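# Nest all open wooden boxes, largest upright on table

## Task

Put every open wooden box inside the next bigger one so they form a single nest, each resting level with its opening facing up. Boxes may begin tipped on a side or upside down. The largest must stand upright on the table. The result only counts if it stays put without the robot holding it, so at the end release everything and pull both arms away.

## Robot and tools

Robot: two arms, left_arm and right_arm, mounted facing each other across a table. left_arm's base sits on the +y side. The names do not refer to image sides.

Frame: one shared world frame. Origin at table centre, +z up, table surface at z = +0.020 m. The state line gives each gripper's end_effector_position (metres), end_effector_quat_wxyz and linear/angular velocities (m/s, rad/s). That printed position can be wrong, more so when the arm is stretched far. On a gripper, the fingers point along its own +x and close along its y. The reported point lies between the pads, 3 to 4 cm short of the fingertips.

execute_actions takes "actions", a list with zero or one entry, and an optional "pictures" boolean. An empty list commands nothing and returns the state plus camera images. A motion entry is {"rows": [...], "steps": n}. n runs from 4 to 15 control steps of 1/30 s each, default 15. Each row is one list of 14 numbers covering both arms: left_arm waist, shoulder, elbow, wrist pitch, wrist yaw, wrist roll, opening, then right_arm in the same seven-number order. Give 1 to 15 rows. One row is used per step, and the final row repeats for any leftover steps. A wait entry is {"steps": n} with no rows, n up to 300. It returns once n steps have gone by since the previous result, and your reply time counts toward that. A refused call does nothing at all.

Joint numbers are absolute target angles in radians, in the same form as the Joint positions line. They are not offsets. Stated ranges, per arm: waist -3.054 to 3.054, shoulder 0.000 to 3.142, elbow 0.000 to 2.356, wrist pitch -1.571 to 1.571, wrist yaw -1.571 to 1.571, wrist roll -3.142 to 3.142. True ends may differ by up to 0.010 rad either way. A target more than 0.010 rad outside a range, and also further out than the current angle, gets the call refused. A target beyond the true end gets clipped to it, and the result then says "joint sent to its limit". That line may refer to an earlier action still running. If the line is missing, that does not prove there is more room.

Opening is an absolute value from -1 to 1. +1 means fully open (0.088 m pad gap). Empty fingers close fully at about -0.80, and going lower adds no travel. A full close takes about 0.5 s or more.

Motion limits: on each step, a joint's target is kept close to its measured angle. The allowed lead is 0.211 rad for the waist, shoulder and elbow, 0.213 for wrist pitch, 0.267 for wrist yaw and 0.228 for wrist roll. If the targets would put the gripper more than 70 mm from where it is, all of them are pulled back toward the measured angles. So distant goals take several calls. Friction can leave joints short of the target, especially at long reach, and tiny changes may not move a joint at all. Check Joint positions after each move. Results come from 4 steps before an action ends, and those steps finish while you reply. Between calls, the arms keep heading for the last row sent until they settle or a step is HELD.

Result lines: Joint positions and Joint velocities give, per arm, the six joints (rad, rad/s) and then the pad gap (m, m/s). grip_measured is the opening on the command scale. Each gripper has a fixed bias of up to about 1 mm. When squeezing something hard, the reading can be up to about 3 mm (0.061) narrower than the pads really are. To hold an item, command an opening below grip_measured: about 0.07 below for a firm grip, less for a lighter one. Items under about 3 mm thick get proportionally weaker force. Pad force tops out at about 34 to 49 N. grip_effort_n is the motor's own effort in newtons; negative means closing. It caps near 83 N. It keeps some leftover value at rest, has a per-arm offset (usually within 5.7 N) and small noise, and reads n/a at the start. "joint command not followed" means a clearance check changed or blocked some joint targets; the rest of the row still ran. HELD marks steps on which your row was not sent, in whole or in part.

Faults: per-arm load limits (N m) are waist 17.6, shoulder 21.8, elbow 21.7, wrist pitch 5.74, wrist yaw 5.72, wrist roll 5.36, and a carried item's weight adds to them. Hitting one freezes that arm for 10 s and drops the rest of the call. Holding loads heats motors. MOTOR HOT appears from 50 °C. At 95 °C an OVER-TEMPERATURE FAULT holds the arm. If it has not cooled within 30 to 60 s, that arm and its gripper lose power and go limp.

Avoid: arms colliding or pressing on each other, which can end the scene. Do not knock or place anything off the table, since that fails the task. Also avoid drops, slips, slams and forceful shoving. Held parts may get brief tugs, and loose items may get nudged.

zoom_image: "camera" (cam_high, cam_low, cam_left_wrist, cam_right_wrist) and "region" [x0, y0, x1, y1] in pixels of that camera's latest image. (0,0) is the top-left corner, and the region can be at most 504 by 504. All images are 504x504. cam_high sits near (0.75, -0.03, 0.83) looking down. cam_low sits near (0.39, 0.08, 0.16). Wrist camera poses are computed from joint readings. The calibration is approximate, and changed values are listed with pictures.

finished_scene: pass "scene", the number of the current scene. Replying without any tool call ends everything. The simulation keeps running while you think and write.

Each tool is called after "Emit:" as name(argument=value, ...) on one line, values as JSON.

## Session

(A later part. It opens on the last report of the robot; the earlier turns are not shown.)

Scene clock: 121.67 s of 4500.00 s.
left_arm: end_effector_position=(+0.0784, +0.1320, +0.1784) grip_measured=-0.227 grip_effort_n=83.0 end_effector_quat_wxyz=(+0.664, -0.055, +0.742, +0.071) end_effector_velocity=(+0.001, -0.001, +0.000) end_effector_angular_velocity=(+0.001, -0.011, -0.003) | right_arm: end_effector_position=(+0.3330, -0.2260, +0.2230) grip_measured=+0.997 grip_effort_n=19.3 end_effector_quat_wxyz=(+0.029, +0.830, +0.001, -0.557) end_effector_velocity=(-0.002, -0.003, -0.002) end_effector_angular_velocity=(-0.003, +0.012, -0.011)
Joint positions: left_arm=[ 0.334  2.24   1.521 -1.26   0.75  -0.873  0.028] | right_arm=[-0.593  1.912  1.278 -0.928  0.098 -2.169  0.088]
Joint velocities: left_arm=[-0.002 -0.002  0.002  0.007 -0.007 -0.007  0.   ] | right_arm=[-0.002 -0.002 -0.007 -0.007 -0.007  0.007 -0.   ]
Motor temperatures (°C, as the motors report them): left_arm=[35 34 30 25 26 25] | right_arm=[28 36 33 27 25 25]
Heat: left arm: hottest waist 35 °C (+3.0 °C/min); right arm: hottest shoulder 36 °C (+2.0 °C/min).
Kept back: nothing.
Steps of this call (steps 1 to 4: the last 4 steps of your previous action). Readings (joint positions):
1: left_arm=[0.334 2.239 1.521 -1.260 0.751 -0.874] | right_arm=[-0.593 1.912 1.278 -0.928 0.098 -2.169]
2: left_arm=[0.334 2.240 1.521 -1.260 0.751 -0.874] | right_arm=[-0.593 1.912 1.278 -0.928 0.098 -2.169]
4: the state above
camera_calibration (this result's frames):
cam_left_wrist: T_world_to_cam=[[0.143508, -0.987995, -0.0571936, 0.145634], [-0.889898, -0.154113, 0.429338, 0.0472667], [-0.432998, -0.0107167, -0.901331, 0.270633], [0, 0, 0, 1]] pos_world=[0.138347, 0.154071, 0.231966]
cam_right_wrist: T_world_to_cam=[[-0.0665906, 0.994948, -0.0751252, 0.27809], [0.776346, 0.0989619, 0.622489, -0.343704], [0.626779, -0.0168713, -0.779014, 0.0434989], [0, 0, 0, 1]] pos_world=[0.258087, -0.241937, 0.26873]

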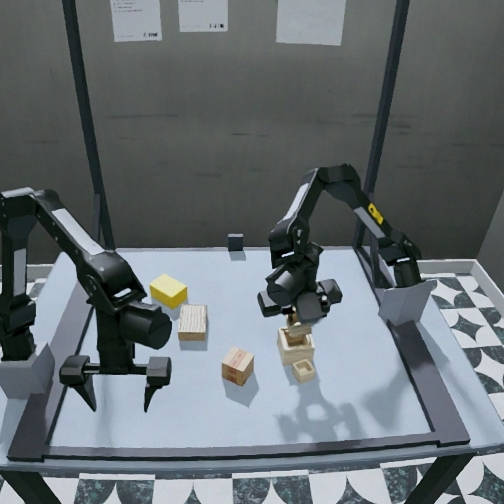

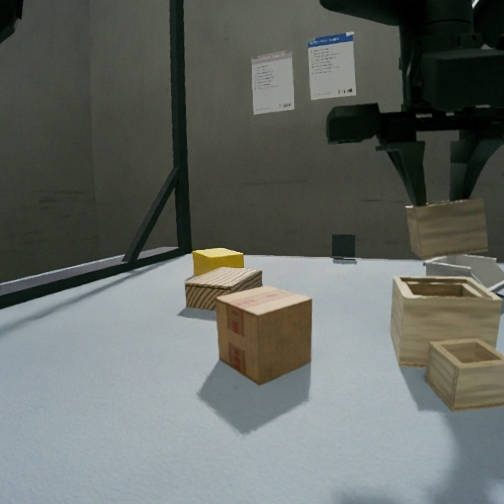

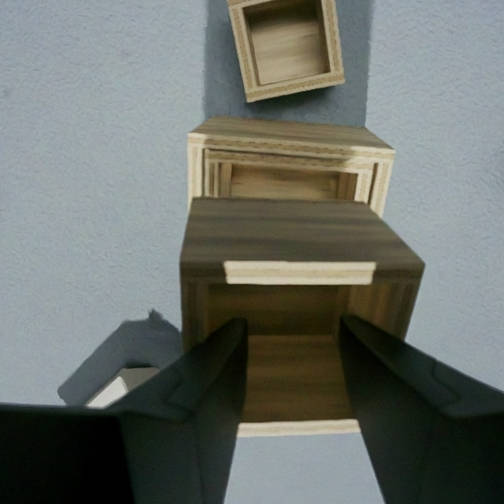

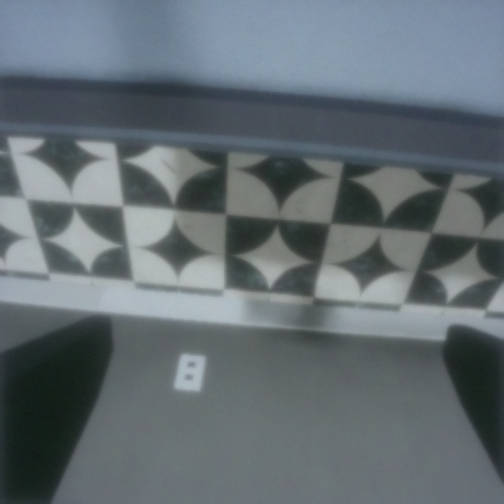

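Emit:
execute_actions(actions=[{"rows":[[0.38,2.25,1.48,-1.26,0.875,-0.73,0.2,-0.593,1.912,1.278,-0.928,0.098,-2.169,1]],"steps":15}])

Emit:
execute_actions(actions=[])

Scene clock: 122.43 s of 4500.00 s.
left_arm: end_effector_position=(+0.0760, +0.1315, +0.1837) grip_measured=-0.227 grip_effort_n=83.0 end_effector_quat_wxyz=(-0.634, +0.066, -0.771, -0.008) end_effector_velocity=(-0.008, -0.004, +0.001) end_effector_angular_velocity=(-0.045, +0.032, -0.054) | right_arm: end_effector_position=(+0.3330, -0.2260, +0.2230) grip_measured=+0.997 grip_effort_n=19.3 end_effector_quat_wxyz=(+0.029, +0.830, +0.001, -0.557) end_effector_velocity=(-0.004, +0.000, -0.003) end_effector_angular_velocity=(-0.003, +0.025, +0.010)
Joint positions: left_arm=[ 0.374  2.242  1.488 -1.26   0.864 -0.741  0.028] | right_arm=[-0.593  1.912  1.278 -0.928  0.098 -2.169  0.088]
Joint velocities: left_arm=[-0.002 -0.007 -0.012 -0.007  0.051  0.066 -0.   ] | right_arm=[ 0.002  0.002 -0.002 -0.007 -0.022 -0.007 -0.   ]
Motor temperatures (°C, as the motors report them): left_arm=[35 34 30 25 26 25] | right_arm=[28 36 33 27 25 25]
Heat: left arm: hottest waist 35 °C (+3.0 °C/min); right arm: hottest shoulder 36 °C (+2.0 °C/min).
Steps of this call (steps 1 to 12: the robot went on to your last target; steps 13 to 23: the first 11 steps of this action). Readings (joint positions):
13: left_arm=[0.335 2.240 1.520 -1.260 0.759 -0.856] | right_arm=[-0.593 1.912 1.278 -0.928 0.098 -2.169]
14: left_arm=[0.340 2.240 1.514 -1.260 0.788 -0.824] | right_arm=[-0.593 1.912 1.278 -0.928 0.098 -2.169]
16: left_arm=[0.353 2.240 1.503 -1.260 0.823 -0.786] | right_arm=[-0.593 1.912 1.278 -0.928 0.098 -2.169]
20: left_arm=[0.373 2.242 1.490 -1.260 0.854 -0.751] | right_arm=[-0.593 1.912 1.278 -0.928 0.098 -2.169]
23: the state above

Scene clock: 122.57 s of 4500.00 s.
left_arm: end_effector_position=(+0.0755, +0.1313, +0.1835) grip_measured=-0.227 grip_effort_n=83.0 end_effector_quat_wxyz=(-0.632, +0.065, -0.772, -0.005) end_effector_velocity=(-0.006, +0.005, -0.002) end_effector_angular_velocity=(+0.010, +0.024, +0.000) | right_arm: end_effector_position=(+0.3330, -0.2260, +0.2230) grip_measured=+0.997 grip_effort_n=19.8 end_effector_quat_wxyz=(+0.029, +0.830, +0.001, -0.557) end_effector_velocity=(-0.004, -0.004, -0.003) end_effector_angular_velocity=(-0.013, +0.033, +0.002)
Joint positions: left_arm=[ 0.374  2.242  1.486 -1.26   0.868 -0.736  0.028] | right_arm=[-0.593  1.912  1.278 -0.928  0.098 -2.169  0.088]
Joint velocities: left_arm=[-0.002 -0.002 -0.017 -0.022  0.007  0.022  0.   ] | right_arm=[-0.002  0.002 -0.002 -0.022 -0.022 -0.007  0.   ]
Motor temperatures (°C, as the motors report them): left_arm=[35 34 30 25 26 25] | right_arm=[28 36 33 27 25 25]
Heat: left arm: hottest waist 35 °C (+3.0 °C/min); right arm: hottest shoulder 36 °C (+2.0 °C/min).
Kept back: nothing.
Steps of this call (steps 1 to 4: the last 4 steps of your previous action). Readings (joint positions):
1: left_arm=[0.374 2.242 1.487 -1.260 0.865 -0.739] | right_arm=[-0.593 1.912 1.278 -0.928 0.098 -2.169]
2: left_arm=[0.374 2.242 1.487 -1.260 0.867 -0.738] | right_arm=[-0.593 1.912 1.278 -0.928 0.098 -2.169]
4: the state above
camera_calibration (this result's frames):
cam_left_wrist: T_world_to_cam=[[0.0717171, -0.996023, 0.052864, 0.131985], [-0.859729, -0.0348585, 0.509559, 0.00971239], [-0.50569, -0.0819929, -0.85881, 0.280977], [0, 0, 0, 1]] pos_world=[0.140971, 0.154837, 0.229379]
cam_right_wrist: T_world_to_cam=[[-0.0665906, 0.994948, -0.0751252, 0.27809], [0.776346, 0.0989619, 0.622489, -0.343704], [0.626779, -0.0168713, -0.779014, 0.0434989], [0, 0, 0, 1]] pos_world=[0.258087, -0.241937, 0.26873]

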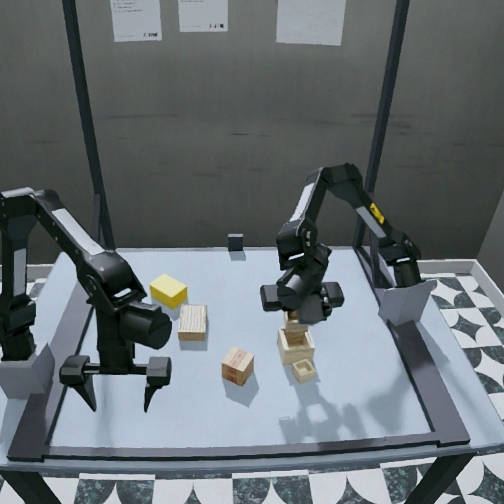

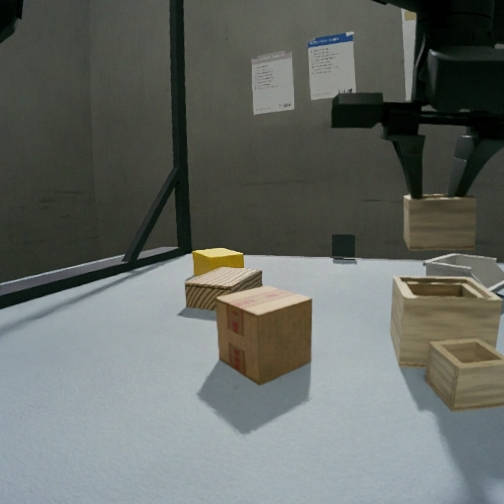

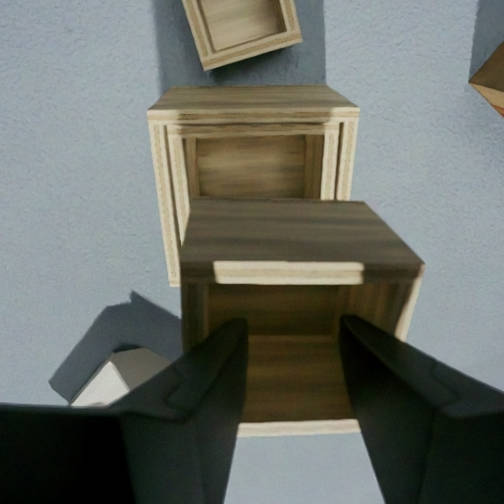

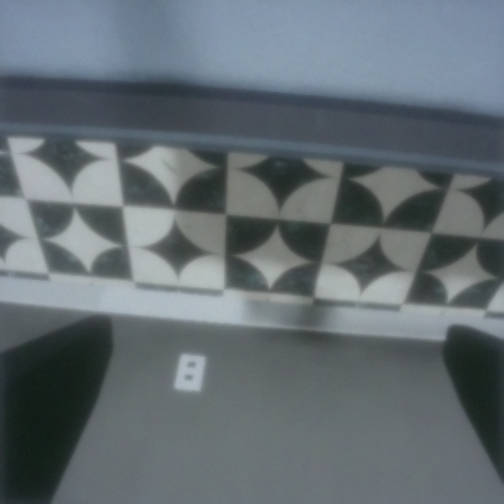

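Emit:
execute_actions(actions=[{"rows":[[0.372,2.205,1.41,-1.155,0.87,-0.735,0.2,-0.593,1.912,1.278,-0.928,0.098,-2.169,1]],"steps":15}])

Emit:
execute_actions(actions=[])

Scene clock: 123.17 s of 4500.00 s.
left_arm: end_effector_position=(+0.0793, +0.1355, +0.1742) grip_measured=-0.227 grip_effort_n=83.0 end_effector_quat_wxyz=(-0.641, +0.060, -0.765, +0.016) end_effector_velocity=(-0.004, -0.005, +0.009) end_effector_angular_velocity=(-0.019, -0.057, -0.043) | right_arm: end_effector_position=(+0.3330, -0.2260, +0.2230) grip_measured=+0.997 grip_effort_n=19.3 end_effector_quat_wxyz=(+0.029, +0.830, +0.001, -0.557) end_effector_velocity=(-0.001, -0.002, -0.002) end_effector_angular_velocity=(-0.003, +0.012, -0.011)
Joint positions: left_arm=[ 0.371  2.223  1.418 -1.163  0.872 -0.733  0.028] | right_arm=[-0.593  1.912  1.278 -0.928  0.098 -2.169  0.088]
Joint velocities: left_arm=[-0.002 -0.056 -0.017  0.037 -0.022 -0.007 -0.   ] | right_arm=[-0.002  0.002 -0.002 -0.007 -0.007  0.007 -0.   ]
Motor temperatures (°C, as the motors report them): left_arm=[35 34 30 25 26 25] | right_arm=[28 36 33 27 25 25]
Heat: left arm: hottest waist 35 °C (+3.0 °C/min); right arm: hottest shoulder 36 °C (+2.0 °C/min).
Steps of this call (steps 1 to 7: the robot went on to your last target; steps 8 to 18: the first 11 steps of this action). Readings (joint positions):
8: left_arm=[0.374 2.241 1.479 -1.249 0.872 -0.733] | right_arm=[-0.593 1.912 1.278 -0.928 0.098 -2.169]
9: left_arm=[0.374 2.235 1.464 -1.223 0.872 -0.733] | right_arm=[-0.593 1.912 1.278 -0.928 0.098 -2.169]
11: left_arm=[0.374 2.231 1.442 -1.197 0.872 -0.733] | right_arm=[-0.593 1.912 1.278 -0.928 0.098 -2.169]
15: left_arm=[0.372 2.228 1.422 -1.170 0.872 -0.733] | right_arm=[-0.593 1.912 1.278 -0.928 0.098 -2.169]
18: the state above

Scene clock: 123.30 s of 4500.00 s.
left_arm: end_effector_position=(+0.0792, +0.1350, +0.1748) grip_measured=-0.227 grip_effort_n=83.0 end_effector_quat_wxyz=(-0.643, +0.060, -0.764, +0.019) end_effector_velocity=(-0.001, +0.001, -0.000) end_effector_angular_velocity=(+0.005, -0.007, +0.000) | right_arm: end_effector_position=(+0.3330, -0.2260, +0.2230) grip_measured=+0.997 grip_effort_n=19.3 end_effector_quat_wxyz=(+0.029, +0.830, +0.001, -0.557) end_effector_velocity=(-0.001, -0.001, -0.001) end_effector_angular_velocity=(-0.010, +0.011, +0.017)
Joint positions: left_arm=[ 0.371  2.219  1.417 -1.159  0.872 -0.733  0.028] | right_arm=[-0.593  1.912  1.278 -0.928  0.098 -2.169  0.088]
Joint velocities: left_arm=[-0.002 -0.007 -0.007  0.007 -0.007 -0.007 -0.   ] | right_arm=[-0.002  0.002  0.002 -0.007 -0.007 -0.022 -0.   ]
Motor temperatures (°C, as the motors report them): left_arm=[35 34 30 25 26 25] | right_arm=[28 36 33 27 25 25]
Heat: left arm: hottest waist 35 °C (+3.0 °C/min); right arm: hottest shoulder 36 °C (+2.0 °C/min).
Kept back: nothing.
Steps of this call (steps 1 to 4: the last 4 steps of your previous action). Readings (joint positions):
1: left_arm=[0.371 2.221 1.418 -1.161 0.872 -0.733] | right_arm=[-0.593 1.912 1.278 -0.928 0.098 -2.169]
2: left_arm=[0.371 2.220 1.418 -1.160 0.872 -0.733] | right_arm=[-0.593 1.912 1.278 -0.928 0.098 -2.169]
4: the state above
camera_calibration (this result's frames):
cam_left_wrist: T_world_to_cam=[[0.0316124, -0.995984, 0.0837684, 0.133573], [-0.874726, 0.012981, 0.484443, 0.0166001], [-0.483585, -0.0885888, -0.870803, 0.276942], [0, 0, 0, 1]] pos_world=[0.144223, 0.157355, 0.221931]
cam_right_wrist: T_world_to_cam=[[-0.0665906, 0.994948, -0.0751252, 0.27809], [0.776346, 0.0989619, 0.622489, -0.343704], [0.626779, -0.0168713, -0.779014, 0.0434989], [0, 0, 0, 1]] pos_world=[0.258087, -0.241937, 0.26873]

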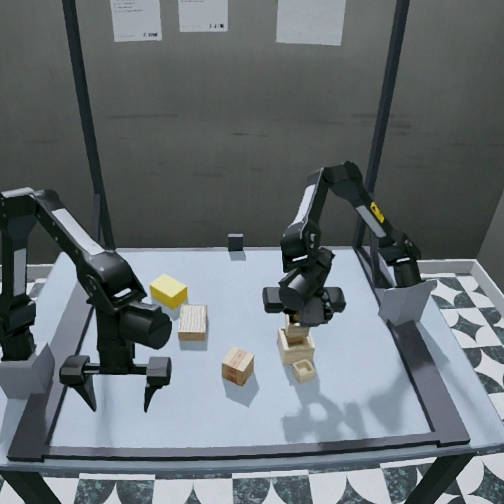

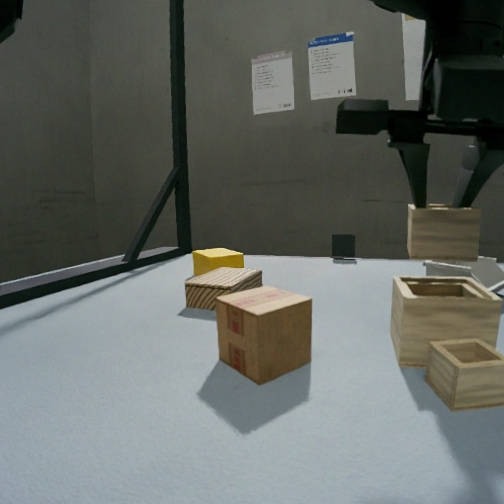

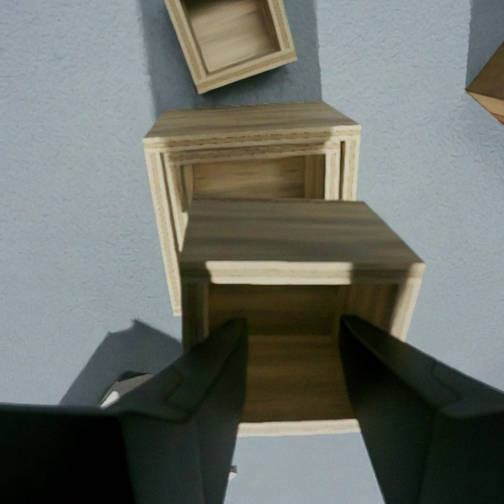

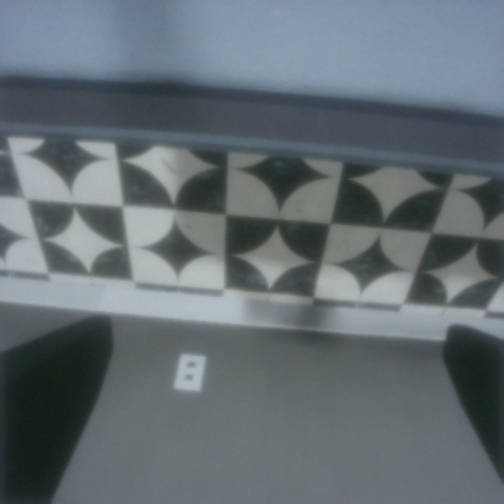

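Emit:
execute_actions(actions=[{"rows":[[0.35,2.19,1.40,-1.155,0.87,-0.775,0.2,-0.593,1.912,1.278,-0.928,0.098,-2.169,1]],"steps":15}])

Emit:
execute_actions(actions=[])

Scene clock: 123.93 s of 4500.00 s.
left_arm: end_effector_position=(+0.0713, +0.1334, +0.1710) grip_measured=-0.227 grip_effort_n=83.0 end_effector_quat_wxyz=(-0.641, +0.060, -0.765, +0.008) end_effector_velocity=(-0.001, +0.005, -0.001) end_effector_angular_velocity=(+0.029, -0.004, +0.026) | right_arm: end_effector_position=(+0.3330, -0.2260, +0.2230) grip_measured=+0.997 grip_effort_n=19.8 end_effector_quat_wxyz=(+0.029, +0.830, +0.001, -0.557) end_effector_velocity=(+0.000, -0.007, -0.001) end_effector_angular_velocity=(-0.021, +0.008, -0.022)
Joint positions: left_arm=[ 0.349  2.205  1.406 -1.155  0.872 -0.77   0.028] | right_arm=[-0.593  1.912  1.278 -0.928  0.098 -2.169  0.088]
Joint velocities: left_arm=[-0.002 -0.007 -0.012 -0.007 -0.022 -0.022 -0.   ] | right_arm=[-0.007  0.002 -0.002 -0.022  0.007  0.007 -0.   ]
Motor temperatures (°C, as the motors report them): left_arm=[35 34 30 25 26 25] | right_arm=[28 36 33 27 25 25]
Heat: left arm: hottest waist 35 °C (+3.0 °C/min); right arm: hottest shoulder 36 °C (+2.0 °C/min).
Steps of this call (steps 1 to 8: the robot went on to your last target; steps 9 to 19: the first 11 steps of this action). Readings (joint positions):
9: left_arm=[0.371 2.218 1.414 -1.156 0.872 -0.738] | right_arm=[-0.593 1.912 1.278 -0.928 0.098 -2.169]
10: left_arm=[0.369 2.216 1.412 -1.155 0.872 -0.746] | right_arm=[-0.593 1.912 1.278 -0.928 0.098 -2.169]
12: left_arm=[0.361 2.211 1.408 -1.155 0.872 -0.757] | right_arm=[-0.593 1.912 1.278 -0.928 0.098 -2.169]
16: left_arm=[0.350 2.206 1.406 -1.155 0.872 -0.767] | right_arm=[-0.593 1.912 1.278 -0.928 0.098 -2.169]
19: the state above

Scene clock: 124.07 s of 4500.00 s.
left_arm: end_effector_position=(+0.0713, +0.1335, +0.1710) grip_measured=-0.227 grip_effort_n=83.0 end_effector_quat_wxyz=(-0.641, +0.061, -0.765, +0.007) end_effector_velocity=(+0.002, +0.002, -0.001) end_effector_angular_velocity=(+0.016, -0.017, -0.001) | right_arm: end_effector_position=(+0.3330, -0.2260, +0.2230) grip_measured=+0.997 grip_effort_n=18.8 end_effector_quat_wxyz=(+0.029, +0.830, +0.001, -0.557) end_effector_velocity=(+0.001, +0.002, +0.002) end_effector_angular_velocity=(+0.012, +0.000, +0.009)
Joint positions: left_arm=[ 0.349  2.205  1.405 -1.155  0.872 -0.771  0.028] | right_arm=[-0.593  1.912  1.278 -0.928  0.098 -2.169  0.088]
Joint velocities: left_arm=[-0.002 -0.002 -0.002  0.007 -0.022 -0.007 -0.   ] | right_arm=[-0.002 -0.002  0.002  0.007 -0.007 -0.007 -0.   ]
Motor temperatures (°C, as the motors report them): left_arm=[35 34 30 25 26 25] | right_arm=[28 36 33 27 25 25]
Heat: left arm: hottest waist 35 °C (+2.0 °C/min); right arm: hottest shoulder 36 °C (+2.0 °C/min).
Kept back: nothing.
Steps of this call (steps 1 to 4: the last 4 steps of your previous action). Readings (joint positions):
1: left_arm=[0.349 2.205 1.406 -1.155 0.872 -0.770] | right_arm=[-0.593 1.912 1.278 -0.928 0.098 -2.169]
2: left_arm=[0.349 2.205 1.405 -1.155 0.872 -0.771] | right_arm=[-0.593 1.912 1.278 -0.928 0.098 -2.169]
4: the state above
camera_calibration (this result's frames):
cam_left_wrist: T_world_to_cam=[[0.0484471, -0.996621, 0.0663257, 0.134543], [-0.871867, -0.00979643, 0.489646, 0.0135399], [-0.487341, -0.0815491, -0.869395, 0.268726], [0, 0, 0, 1]] pos_world=[0.136248, 0.156136, 0.218076]
cam_right_wrist: T_world_to_cam=[[-0.0665906, 0.994948, -0.0751252, 0.27809], [0.776346, 0.0989619, 0.622489, -0.343704], [0.626779, -0.0168713, -0.779014, 0.0434989], [0, 0, 0, 1]] pos_world=[0.258087, -0.241937, 0.26873]

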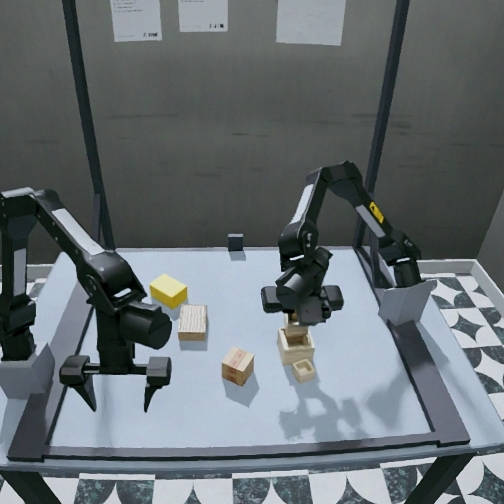

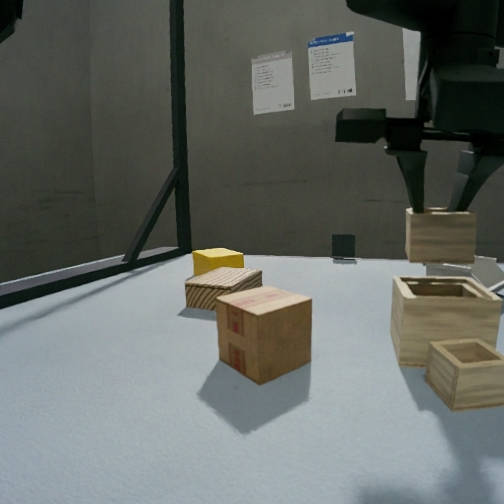

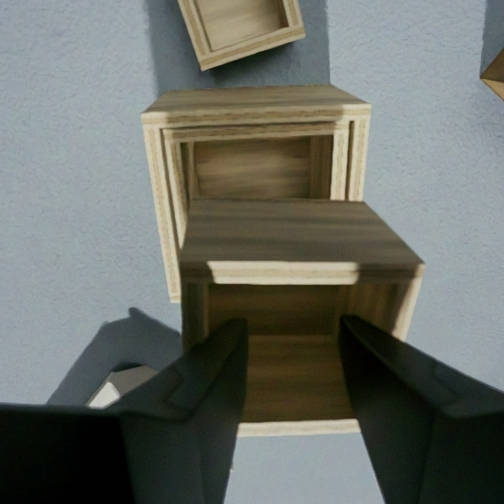

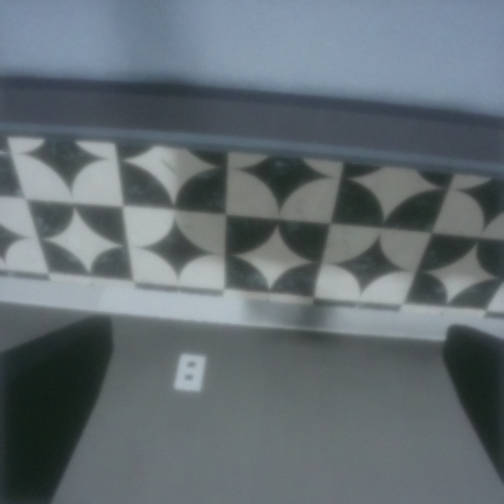

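Emit:
execute_actions(actions=[{"rows":[[0.38,2.235,1.405,-1.12,0.87,-0.745,0.2,-0.593,1.912,1.278,-0.928,0.098,-2.169,1]],"steps":15}])

Emit:
execute_actions(actions=[])

Scene clock: 124.73 s of 4500.00 s.
left_arm: end_effector_position=(+0.0843, +0.1354, +0.1718) grip_measured=-0.227 grip_effort_n=83.0 end_effector_quat_wxyz=(-0.646, +0.065, -0.760, +0.020) end_effector_velocity=(+0.003, +0.003, -0.004) end_effector_angular_velocity=(+0.019, -0.013, -0.008) | right_arm: end_effector_position=(+0.3330, -0.2260, +0.2230) grip_measured=+0.997 grip_effort_n=19.8 end_effector_quat_wxyz=(+0.029, +0.830, +0.001, -0.557) end_effector_velocity=(+0.000, -0.003, -0.002) end_effector_angular_velocity=(-0.007, +0.013, -0.002)
Joint positions: left_arm=[ 0.374  2.224  1.405 -1.124  0.872 -0.75   0.028] | right_arm=[-0.593  1.912  1.278 -0.928  0.098 -2.169  0.088]
Joint velocities: left_arm=[-0.002  0.007 -0.002  0.007 -0.022  0.007 -0.   ] | right_arm=[-0.007  0.002 -0.002 -0.007 -0.007 -0.007 -0.   ]
Motor temperatures (°C, as the motors report them): left_arm=[35 34 30 25 26 25] | right_arm=[28 36 33 27 25 25]
Heat: left arm: hottest waist 35 °C (+2.0 °C/min); right arm: hottest shoulder 36 °C (+2.0 °C/min).
Steps of this call (steps 1 to 9: the robot went on to your last target; steps 10 to 20: the first 11 steps of this action). Readings (joint positions):
10: left_arm=[0.349 2.205 1.405 -1.154 0.872 -0.772] | right_arm=[-0.593 1.912 1.278 -0.928 0.098 -2.169]
11: left_arm=[0.352 2.206 1.405 -1.147 0.872 -0.767] | right_arm=[-0.593 1.912 1.278 -0.928 0.098 -2.169]
13: left_arm=[0.360 2.210 1.405 -1.134 0.872 -0.759] | right_arm=[-0.593 1.912 1.278 -0.928 0.098 -2.169]
17: left_arm=[0.373 2.221 1.405 -1.126 0.872 -0.752] | right_arm=[-0.593 1.912 1.278 -0.928 0.098 -2.169]
20: the state above

Scene clock: 124.87 s of 4500.00 s.
left_arm: end_effector_position=(+0.0845, +0.1352, +0.1718) grip_measured=-0.227 grip_effort_n=83.0 end_effector_quat_wxyz=(-0.646, +0.065, -0.760, +0.021) end_effector_velocity=(-0.001, +0.002, -0.001) end_effector_angular_velocity=(+0.012, +0.001, +0.010) | right_arm: end_effector_position=(+0.3330, -0.2260, +0.2230) grip_measured=+0.997 grip_effort_n=19.8 end_effector_quat_wxyz=(+0.029, +0.830, +0.001, -0.557) end_effector_velocity=(-0.002, +0.000, -0.001) end_effector_angular_velocity=(+0.003, +0.023, +0.006)
Joint positions: left_arm=[ 0.374  2.224  1.405 -1.122  0.872 -0.749  0.028] | right_arm=[-0.593  1.912  1.278 -0.928  0.098 -2.169  0.088]
Joint velocities: left_arm=[-0.002 -0.002 -0.002 -0.007 -0.007 -0.007 -0.   ] | right_arm=[-0.002  0.002  0.002 -0.007 -0.022 -0.007  0.   ]
Motor temperatures (°C, as the motors report them): left_arm=[35 34 30 25 26 25] | right_arm=[28 36 33 27 25 25]
Heat: left arm: hottest waist 35 °C (+2.0 °C/min); right arm: hottest shoulder 36 °C (+2.0 °C/min).
Kept back: nothing.
Steps of this call (steps 1 to 4: the last 4 steps of your previous action). Readings (joint positions):
1: left_arm=[0.374 2.224 1.405 -1.123 0.872 -0.749] | right_arm=[-0.593 1.912 1.278 -0.928 0.098 -2.169]
2: left_arm=[0.374 2.224 1.405 -1.123 0.872 -0.749] | right_arm=[-0.593 1.912 1.278 -0.928 0.098 -2.169]
4: the state above
camera_calibration (this result's frames):
cam_left_wrist: T_world_to_cam=[[0.0357637, -0.994967, 0.0936088, 0.131716], [-0.879713, 0.0130987, 0.475325, 0.0246559], [-0.474159, -0.0993483, -0.874816, 0.278251], [0, 0, 0, 1]] pos_world=[0.148915, 0.158374, 0.219369]
cam_right_wrist: T_world_to_cam=[[-0.0665906, 0.994948, -0.0751252, 0.27809], [0.776346, 0.0989619, 0.622489, -0.343704], [0.626779, -0.0168713, -0.779014, 0.0434989], [0, 0, 0, 1]] pos_world=[0.258087, -0.241937, 0.26873]

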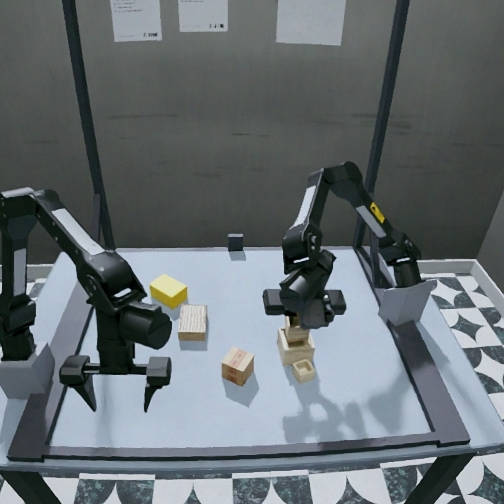

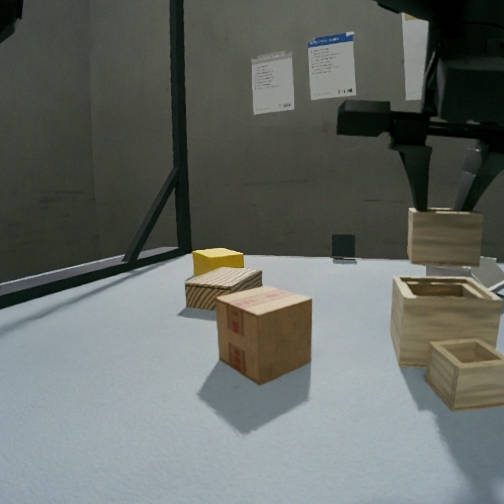

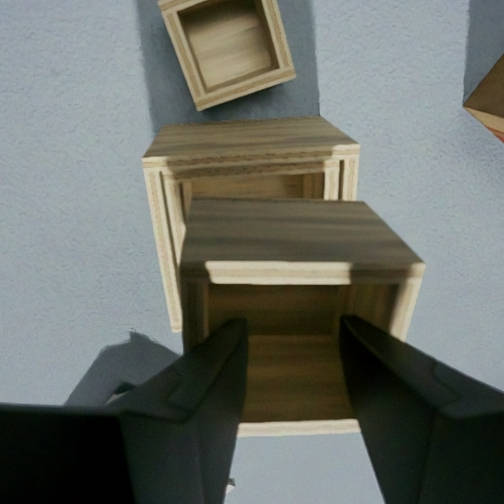

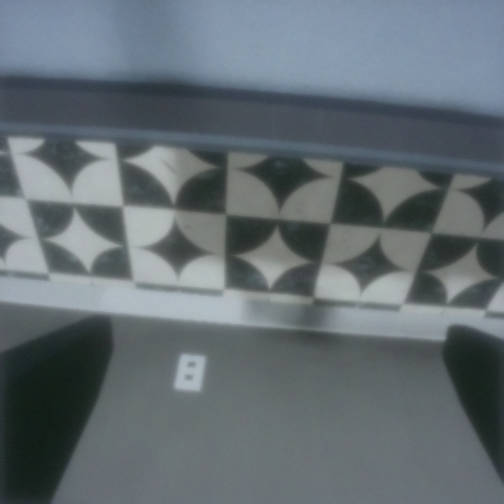

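Emit:
execute_actions(actions=[{"rows":[[0.374,2.224,1.375,-1.122,0.87,-0.80,0.2,-0.593,1.912,1.278,-0.928,0.098,-2.169,1]],"steps":12}])

Emit:
execute_actions(actions=[{"rows":[[0.36,2.245,1.375,-1.118,0.87,-0.81,0.2,-0.593,1.912,1.278,-0.928,0.098,-2.169,1],[0.345,2.265,1.375,-1.112,0.87,-0.825,0.2,-0.593,1.912,1.278,-0.928,0.098,-2.169,1],[0.33,2.285,1.375,-1.107,0.87,-0.84,0.2,-0.593,1.912,1.278,-0.928,0.098,-2.169,1]],"steps":15}])

Emit:
execute_actions(actions=[])

Scene clock: 125.40 s of 4500.00 s.
left_arm: end_effector_position=(+0.0829, +0.1411, +0.1674) grip_measured=-0.227 grip_effort_n=83.0 end_effector_quat_wxyz=(-0.640, +0.080, -0.764, -0.003) end_effector_velocity=(-0.002, +0.003, -0.002) end_effector_angular_velocity=(+0.034, -0.002, +0.048) | right_arm: end_effector_position=(+0.3330, -0.2260, +0.2230) grip_measured=+0.997 grip_effort_n=18.8 end_effector_quat_wxyz=(+0.029, +0.830, +0.001, -0.557) end_effector_velocity=(-0.003, -0.005, -0.002) end_effector_angular_velocity=(-0.020, +0.021, -0.001)
Joint positions: left_arm=[ 0.374  2.225  1.382 -1.121  0.872 -0.79   0.028] | right_arm=[-0.593  1.912  1.278 -0.928  0.098 -2.169  0.088]
Joint velocities: left_arm=[-0.007 -0.007 -0.007 -0.007 -0.022 -0.051 -0.   ] | right_arm=[-0.002  0.002 -0.002 -0.022 -0.007 -0.007 -0.   ]
Motor temperatures (°C, as the motors report them): left_arm=[35 33 30 25 26 25] | right_arm=[28 36 33 27 25 25]
Heat: left arm: hottest waist 35 °C (+2.0 °C/min); right arm: hottest shoulder 36 °C (+2.0 °C/min).
Steps of this call (steps 1 to 8: the robot went on to your last target; steps 9 to 16: the first 8 steps of this action). Readings (joint positions):
9: left_arm=[0.374 2.225 1.403 -1.121 0.872 -0.751] | right_arm=[-0.593 1.912 1.278 -0.928 0.098 -2.169]
10: left_arm=[0.374 2.225 1.400 -1.120 0.872 -0.761] | right_arm=[-0.593 1.912 1.278 -0.928 0.098 -2.169]
12: left_arm=[0.374 2.225 1.392 -1.120 0.872 -0.776] | right_arm=[-0.593 1.912 1.278 -0.928 0.098 -2.169]
16: the state above

Scene clock: 125.90 s of 4500.00 s.
left_arm: end_effector_position=(+0.0805, +0.1437, +0.1457) grip_measured=-0.227 grip_effort_n=83.0 end_effector_quat_wxyz=(-0.629, +0.076, -0.773, -0.037) end_effector_velocity=(+0.000, +0.000, -0.001) end_effector_angular_velocity=(+0.010, -0.005, +0.029) | right_arm: end_effector_position=(+0.3330, -0.2260, +0.2230) grip_measured=+0.997 grip_effort_n=19.8 end_effector_quat_wxyz=(+0.029, +0.830, +0.001, -0.557) end_effector_velocity=(+0.000, +0.001, +0.000) end_effector_angular_velocity=(+0.008, +0.003, +0.008)
Joint positions: left_arm=[ 0.332  2.27   1.378 -1.109  0.871 -0.834  0.028] | right_arm=[-0.593  1.912  1.278 -0.928  0.098 -2.169  0.088]
Joint velocities: left_arm=[-0.002 -0.002 -0.002  0.007 -0.007 -0.037 -0.   ] | right_arm=[-0.002 -0.002 -0.002  0.007 -0.007 -0.007 -0.   ]
Motor temperatures (°C, as the motors report them): left_arm=[35 33 30 25 26 25] | right_arm=[28 36 33 27 25 25]
Heat: left arm: hottest waist 35 °C (+2.0 °C/min); right arm: hottest shoulder 36 °C (+2.0 °C/min).
Steps of this call (steps 1 to 4: the last 4 steps of your previous action; steps 5 to 15: the first 11 steps of this action). Readings (joint positions):
5: left_arm=[0.373 2.225 1.381 -1.121 0.872 -0.796] | right_arm=[-0.593 1.912 1.278 -0.928 0.098 -2.169]
6: left_arm=[0.371 2.228 1.381 -1.121 0.872 -0.801] | right_arm=[-0.593 1.912 1.278 -0.928 0.098 -2.169]
8: left_arm=[0.360 2.239 1.381 -1.116 0.872 -0.815] | right_arm=[-0.593 1.912 1.278 -0.928 0.098 -2.169]
12: left_arm=[0.333 2.269 1.378 -1.112 0.872 -0.830] | right_arm=[-0.593 1.912 1.278 -0.928 0.098 -2.169]
15: the state above

Scene clock: 126.03 s of 4500.00 s.
left_arm: end_effector_position=(+0.0806, +0.1437, +0.1458) grip_measured=-0.227 grip_effort_n=83.0 end_effector_quat_wxyz=(-0.628, +0.077, -0.773, -0.038) end_effector_velocity=(-0.002, +0.005, -0.001) end_effector_angular_velocity=(+0.032, -0.001, +0.017) | right_arm: end_effector_position=(+0.3330, -0.2260, +0.2230) grip_measured=+0.997 grip_effort_n=19.8 end_effector_quat_wxyz=(+0.029, +0.830, +0.001, -0.557) end_effector_velocity=(-0.003, -0.001, -0.003) end_effector_angular_velocity=(-0.007, +0.026, +0.019)
Joint positions: left_arm=[ 0.333  2.27   1.378 -1.109  0.872 -0.836  0.028] | right_arm=[-0.593  1.912  1.278 -0.928  0.098 -2.169  0.088]
Joint velocities: left_arm=[-0.002 -0.002 -0.002 -0.022 -0.022 -0.007 -0.   ] | right_arm=[-0.002  0.002 -0.002 -0.007 -0.022 -0.022 -0.   ]
Motor temperatures (°C, as the motors report them): left_arm=[35 33 30 25 26 25] | right_arm=[28 36 33 27 25 25]
Heat: left arm: hottest waist 35 °C (+2.0 °C/min); right arm: hottest shoulder 36 °C (+2.0 °C/min).
Kept back: nothing.
Steps of this call (steps 1 to 4: the last 4 steps of your previous action). Readings (joint positions):
1: left_arm=[0.333 2.270 1.378 -1.109 0.872 -0.835] | right_arm=[-0.593 1.912 1.278 -0.928 0.098 -2.169]
2: left_arm=[0.333 2.270 1.378 -1.109 0.872 -0.835] | right_arm=[-0.593 1.912 1.278 -0.928 0.098 -2.169]
4: the state above
camera_calibration (this result's frames):
cam_left_wrist: T_world_to_cam=[[0.129835, -0.991395, 0.0167015, 0.145864], [-0.849617, -0.102552, 0.517333, 0.041543], [-0.511169, -0.0813579, -0.855621, 0.252048], [0, 0, 0, 1]] pos_world=[0.145196, 0.169376, 0.191729]
cam_right_wrist: T_world_to_cam=[[-0.0665906, 0.994948, -0.0751252, 0.27809], [0.776346, 0.0989619, 0.622489, -0.343704], [0.626779, -0.0168713, -0.779014, 0.0434989], [0, 0, 0, 1]] pos_world=[0.258087, -0.241937, 0.26873]

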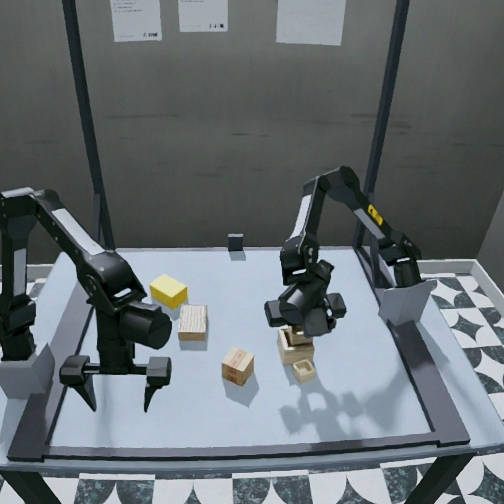

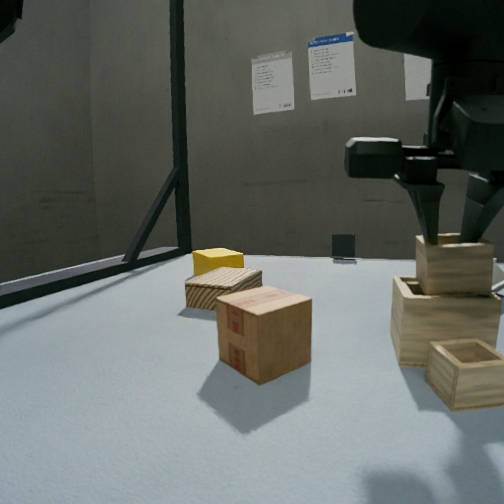

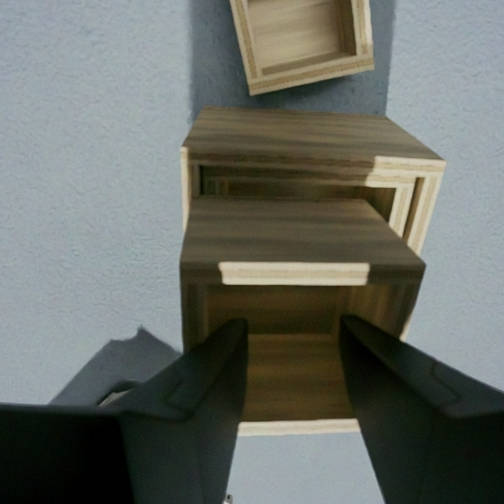

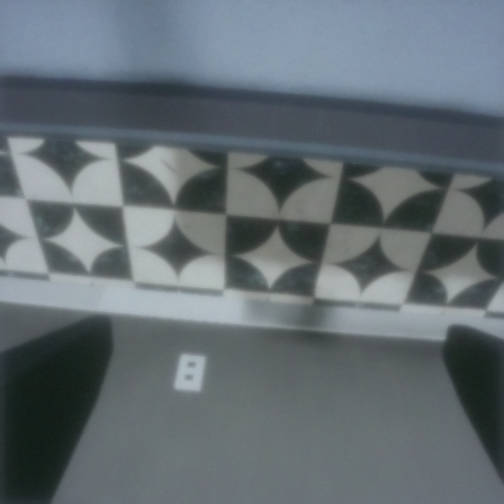

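Emit:
execute_actions(actions=[{"rows":[[0.333,2.25,1.378,-1.07,0.90,-0.78,0.2,-0.593,1.912,1.278,-0.928,0.098,-2.169,1]],"steps":15}])

Emit:
execute_actions(actions=[])

Scene clock: 126.63 s of 4500.00 s.
left_arm: end_effector_position=(+0.0820, +0.1368, +0.1467) grip_measured=-0.227 grip_effort_n=83.0 end_effector_quat_wxyz=(-0.632, +0.064, -0.773, +0.004) end_effector_velocity=(-0.001, -0.007, +0.005) end_effector_angular_velocity=(-0.033, -0.023, -0.052) | right_arm: end_effector_position=(+0.3330, -0.2260, +0.2230) grip_measured=+0.997 grip_effort_n=19.3 end_effector_quat_wxyz=(+0.029, +0.830, +0.001, -0.557) end_effector_velocity=(+0.000, -0.001, -0.001) end_effector_angular_velocity=(-0.005, -0.007, +0.008)
Joint positions: left_arm=[ 0.332  2.266  1.378 -1.074  0.894 -0.787  0.028] | right_arm=[-0.593  1.912  1.278 -0.928  0.098 -2.169  0.088]
Joint velocities: left_arm=[-0.002 -0.022  0.002  0.022  0.007  0.022 -0.   ] | right_arm=[ 0.002 -0.002 -0.007  0.007  0.007 -0.007 -0.   ]
Motor temperatures (°C, as the motors report them): left_arm=[35 33 30 25 26 25] | right_arm=[28 36 33 27 25 25]
Heat: left arm: hottest waist 35 °C (+2.0 °C/min); right arm: hottest shoulder 36 °C (+2.0 °C/min).
Steps of this call (steps 1 to 7: the robot went on to your last target; steps 8 to 18: the first 11 steps of this action). Readings (joint positions):
8: left_arm=[0.333 2.270 1.378 -1.106 0.872 -0.833] | right_arm=[-0.593 1.912 1.278 -0.928 0.098 -2.169]
9: left_arm=[0.333 2.270 1.378 -1.103 0.875 -0.824] | right_arm=[-0.593 1.912 1.278 -0.928 0.098 -2.169]
11: left_arm=[0.333 2.270 1.378 -1.083 0.884 -0.806] | right_arm=[-0.593 1.912 1.278 -0.928 0.098 -2.169]
15: left_arm=[0.332 2.268 1.378 -1.076 0.892 -0.791] | right_arm=[-0.593 1.912 1.278 -0.928 0.098 -2.169]
18: the state above

Scene clock: 126.77 s of 4500.00 s.
left_arm: end_effector_position=(+0.0818, +0.1362, +0.1471) grip_measured=-0.227 grip_effort_n=83.0 end_effector_quat_wxyz=(-0.632, +0.063, -0.772, +0.006) end_effector_velocity=(+0.000, +0.000, -0.001) end_effector_angular_velocity=(+0.002, -0.009, -0.014) | right_arm: end_effector_position=(+0.3330, -0.2260, +0.2230) grip_measured=+0.997 grip_effort_n=18.8 end_effector_quat_wxyz=(+0.029, +0.830, +0.001, -0.557) end_effector_velocity=(-0.001, -0.005, +0.001) end_effector_angular_velocity=(-0.025, +0.003, +0.013)
Joint positions: left_arm=[ 0.332  2.265  1.378 -1.072  0.895 -0.784  0.028] | right_arm=[-0.593  1.912  1.278 -0.928  0.098 -2.169  0.088]
Joint velocities: left_arm=[-0.002 -0.002 -0.002  0.007 -0.007  0.007 -0.   ] | right_arm=[-0.002 -0.007 -0.002 -0.022  0.007 -0.022  0.   ]
Motor temperatures (°C, as the motors report them): left_arm=[35 33 30 25 26 25] | right_arm=[28 36 33 27 25 25]
Heat: left arm: hottest waist 35 °C (+2.0 °C/min); right arm: hottest shoulder 36 °C (+2.0 °C/min).
Kept back: nothing.
Steps of this call (steps 1 to 4: the last 4 steps of your previous action). Readings (joint positions):
1: left_arm=[0.332 2.266 1.378 -1.073 0.894 -0.786] | right_arm=[-0.593 1.912 1.278 -0.928 0.098 -2.169]
2: left_arm=[0.332 2.265 1.378 -1.073 0.895 -0.785] | right_arm=[-0.593 1.912 1.278 -0.928 0.098 -2.169]
4: the state above
camera_calibration (this result's frames):
cam_left_wrist: T_world_to_cam=[[0.0542729, -0.996228, 0.0677116, 0.137615], [-0.8603, -0.0122285, 0.509641, 0.0308939], [-0.506891, -0.085912, -0.857719, 0.253764], [0, 0, 0, 1]] pos_world=[0.14774, 0.159275, 0.192595]
cam_right_wrist: T_world_to_cam=[[-0.0665906, 0.994948, -0.0751252, 0.27809], [0.776346, 0.0989619, 0.622489, -0.343704], [0.626779, -0.0168713, -0.779014, 0.0434989], [0, 0, 0, 1]] pos_world=[0.258087, -0.241937, 0.26873]

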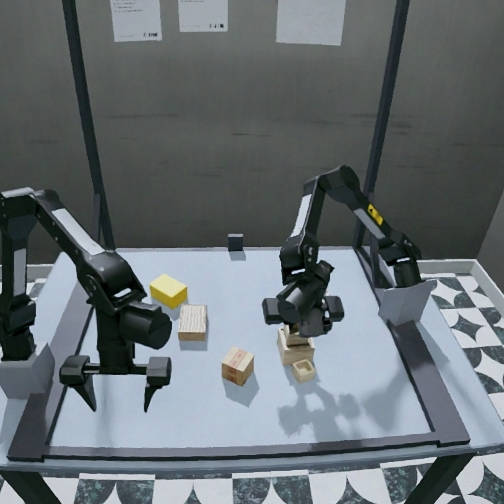

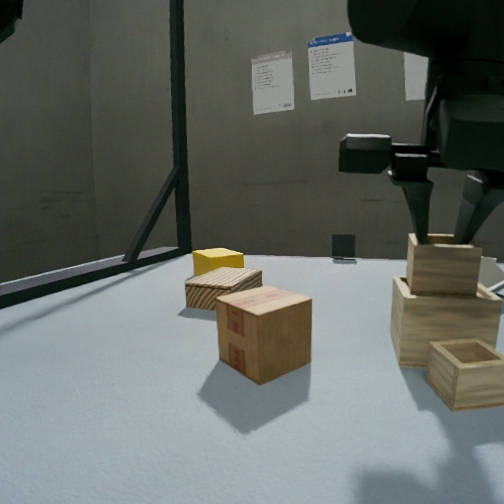

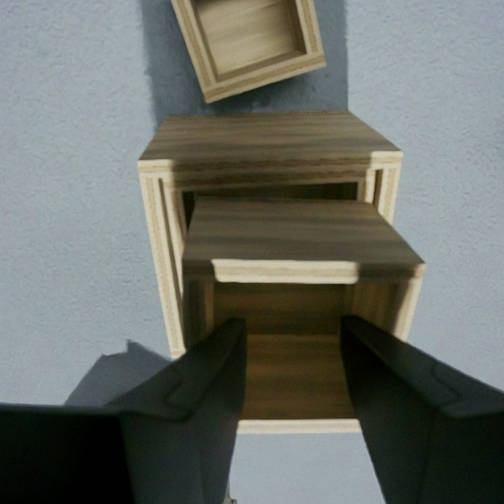

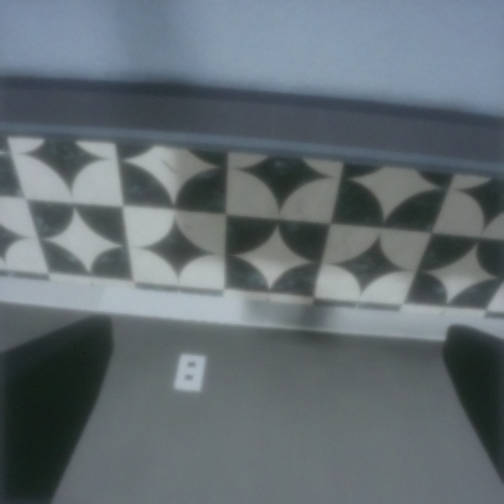

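Emit:
execute_actions(actions=[{"rows":[[0.333,2.258,1.358,-1.07,0.90,-0.81,0.2,-0.593,1.912,1.278,-0.928,0.098,-2.169,1]],"steps":15}])

Emit:
execute_actions(actions=[])

Scene clock: 127.27 s of 4500.00 s.
left_arm: end_effector_position=(+0.0808, +0.1398, +0.1447) grip_measured=-0.227 grip_effort_n=83.0 end_effector_quat_wxyz=(-0.629, +0.071, -0.774, -0.007) end_effector_velocity=(-0.004, +0.005, -0.001) end_effector_angular_velocity=(+0.023, +0.011, +0.022) | right_arm: end_effector_position=(+0.3330, -0.2260, +0.2230) grip_measured=+0.997 grip_effort_n=19.3 end_effector_quat_wxyz=(+0.029, +0.830, +0.001, -0.557) end_effector_velocity=(-0.004, -0.004, -0.001) end_effector_angular_velocity=(-0.023, +0.018, +0.019)
Joint positions: left_arm=[ 0.332  2.265  1.364 -1.07   0.896 -0.805  0.028] | right_arm=[-0.593  1.912  1.278 -0.928  0.098 -2.169  0.088]
Joint velocities: left_arm=[-0.002 -0.002 -0.007 -0.022 -0.007 -0.007 -0.   ] | right_arm=[ 0.002 -0.002 -0.002 -0.022 -0.007 -0.022 -0.   ]
Motor temperatures (°C, as the motors report them): left_arm=[35 33 30 25 26 25] | right_arm=[28 36 33 27 25 25]
Heat: left arm: hottest waist 35 °C (+2.0 °C/min); right arm: hottest shoulder 36 °C (+2.0 °C/min).
Steps of this call (steps 1 to 4: the robot went on to your last target; steps 5 to 15: the first 11 steps of this action). Readings (joint positions):
5: left_arm=[0.332 2.265 1.377 -1.071 0.896 -0.784] | right_arm=[-0.593 1.912 1.278 -0.928 0.098 -2.169]
6: left_arm=[0.332 2.265 1.375 -1.070 0.896 -0.788] | right_arm=[-0.593 1.912 1.278 -0.928 0.098 -2.169]
8: left_arm=[0.332 2.265 1.371 -1.070 0.896 -0.796] | right_arm=[-0.593 1.912 1.278 -0.928 0.098 -2.169]
12: left_arm=[0.332 2.265 1.364 -1.070 0.896 -0.803] | right_arm=[-0.593 1.912 1.278 -0.928 0.098 -2.169]
15: the state above

Scene clock: 127.40 s of 4500.00 s.
left_arm: end_effector_position=(+0.0808, +0.1399, +0.1446) grip_measured=-0.227 grip_effort_n=83.0 end_effector_quat_wxyz=(-0.628, +0.071, -0.774, -0.008) end_effector_velocity=(-0.002, +0.001, +0.001) end_effector_angular_velocity=(+0.007, -0.004, -0.008) | right_arm: end_effector_position=(+0.3330, -0.2260, +0.2230) grip_measured=+0.997 grip_effort_n=18.8 end_effector_quat_wxyz=(+0.029, +0.830, +0.001, -0.557) end_effector_velocity=(-0.002, +0.002, -0.001) end_effector_angular_velocity=(+0.015, +0.015, +0.010)
Joint positions: left_arm=[ 0.332  2.265  1.364 -1.07   0.896 -0.806  0.028] | right_arm=[-0.593  1.912  1.278 -0.928  0.098 -2.169  0.088]
Joint velocities: left_arm=[-0.002 -0.007 -0.002 -0.007 -0.007  0.007 -0.   ] | right_arm=[-0.002 -0.002 -0.002  0.007 -0.022 -0.007 -0.   ]
Motor temperatures (°C, as the motors report them): left_arm=[35 33 30 25 26 25] | right_arm=[28 36 33 27 25 25]
Heat: left arm: hottest waist 35 °C (+2.0 °C/min); right arm: hottest shoulder 36 °C (+2.0 °C/min).
Kept back: nothing.
Steps of this call (steps 1 to 4: the last 4 steps of your previous action). Readings (joint positions):
1: left_arm=[0.332 2.265 1.364 -1.070 0.896 -0.806] | right_arm=[-0.593 1.912 1.278 -0.928 0.098 -2.169]
2: left_arm=[0.332 2.265 1.364 -1.070 0.896 -0.806] | right_arm=[-0.593 1.912 1.278 -0.928 0.098 -2.169]
4: the state above
camera_calibration (this result's frames):
cam_left_wrist: T_world_to_cam=[[0.0844016, -0.994814, 0.0567582, 0.140429], [-0.854355, -0.0429358, 0.517913, 0.0338725], [-0.512791, -0.0922044, -0.853548, 0.252197], [0, 0, 0, 1]] pos_world=[0.146411, 0.164408, 0.189749]
cam_right_wrist: T_world_to_cam=[[-0.0665906, 0.994948, -0.0751252, 0.27809], [0.776346, 0.0989619, 0.622489, -0.343704], [0.626779, -0.0168713, -0.779014, 0.0434989], [0, 0, 0, 1]] pos_world=[0.258087, -0.241937, 0.26873]

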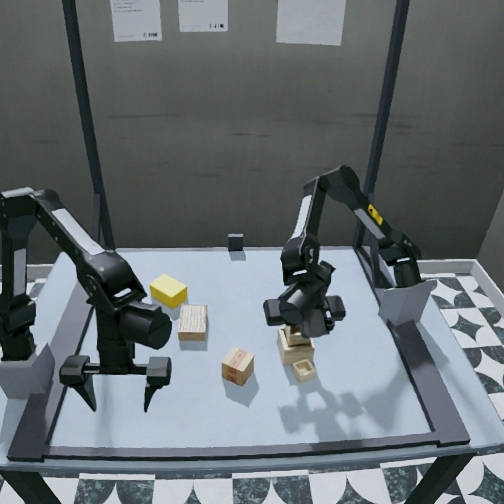

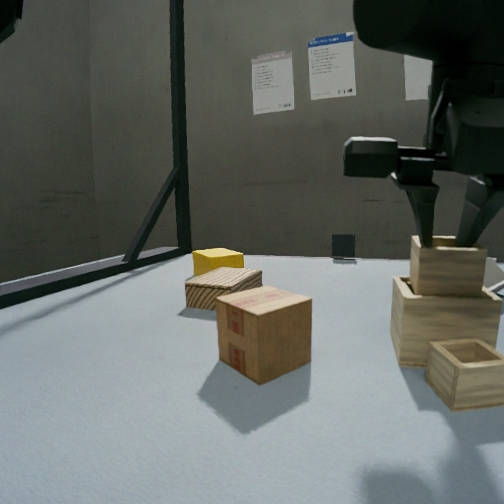

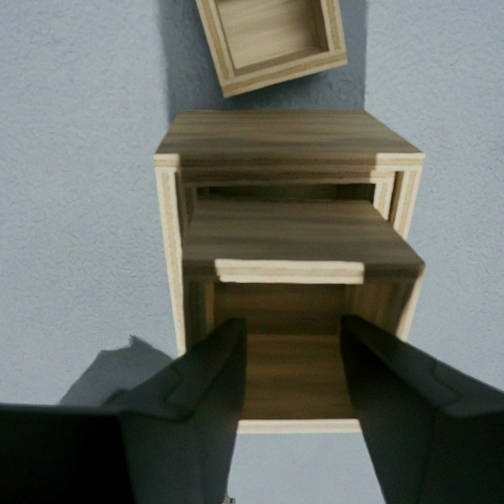

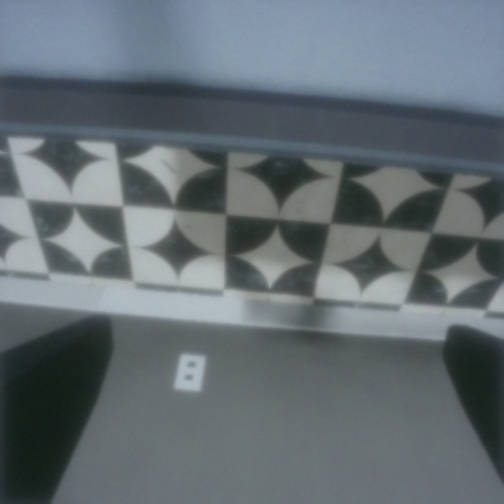

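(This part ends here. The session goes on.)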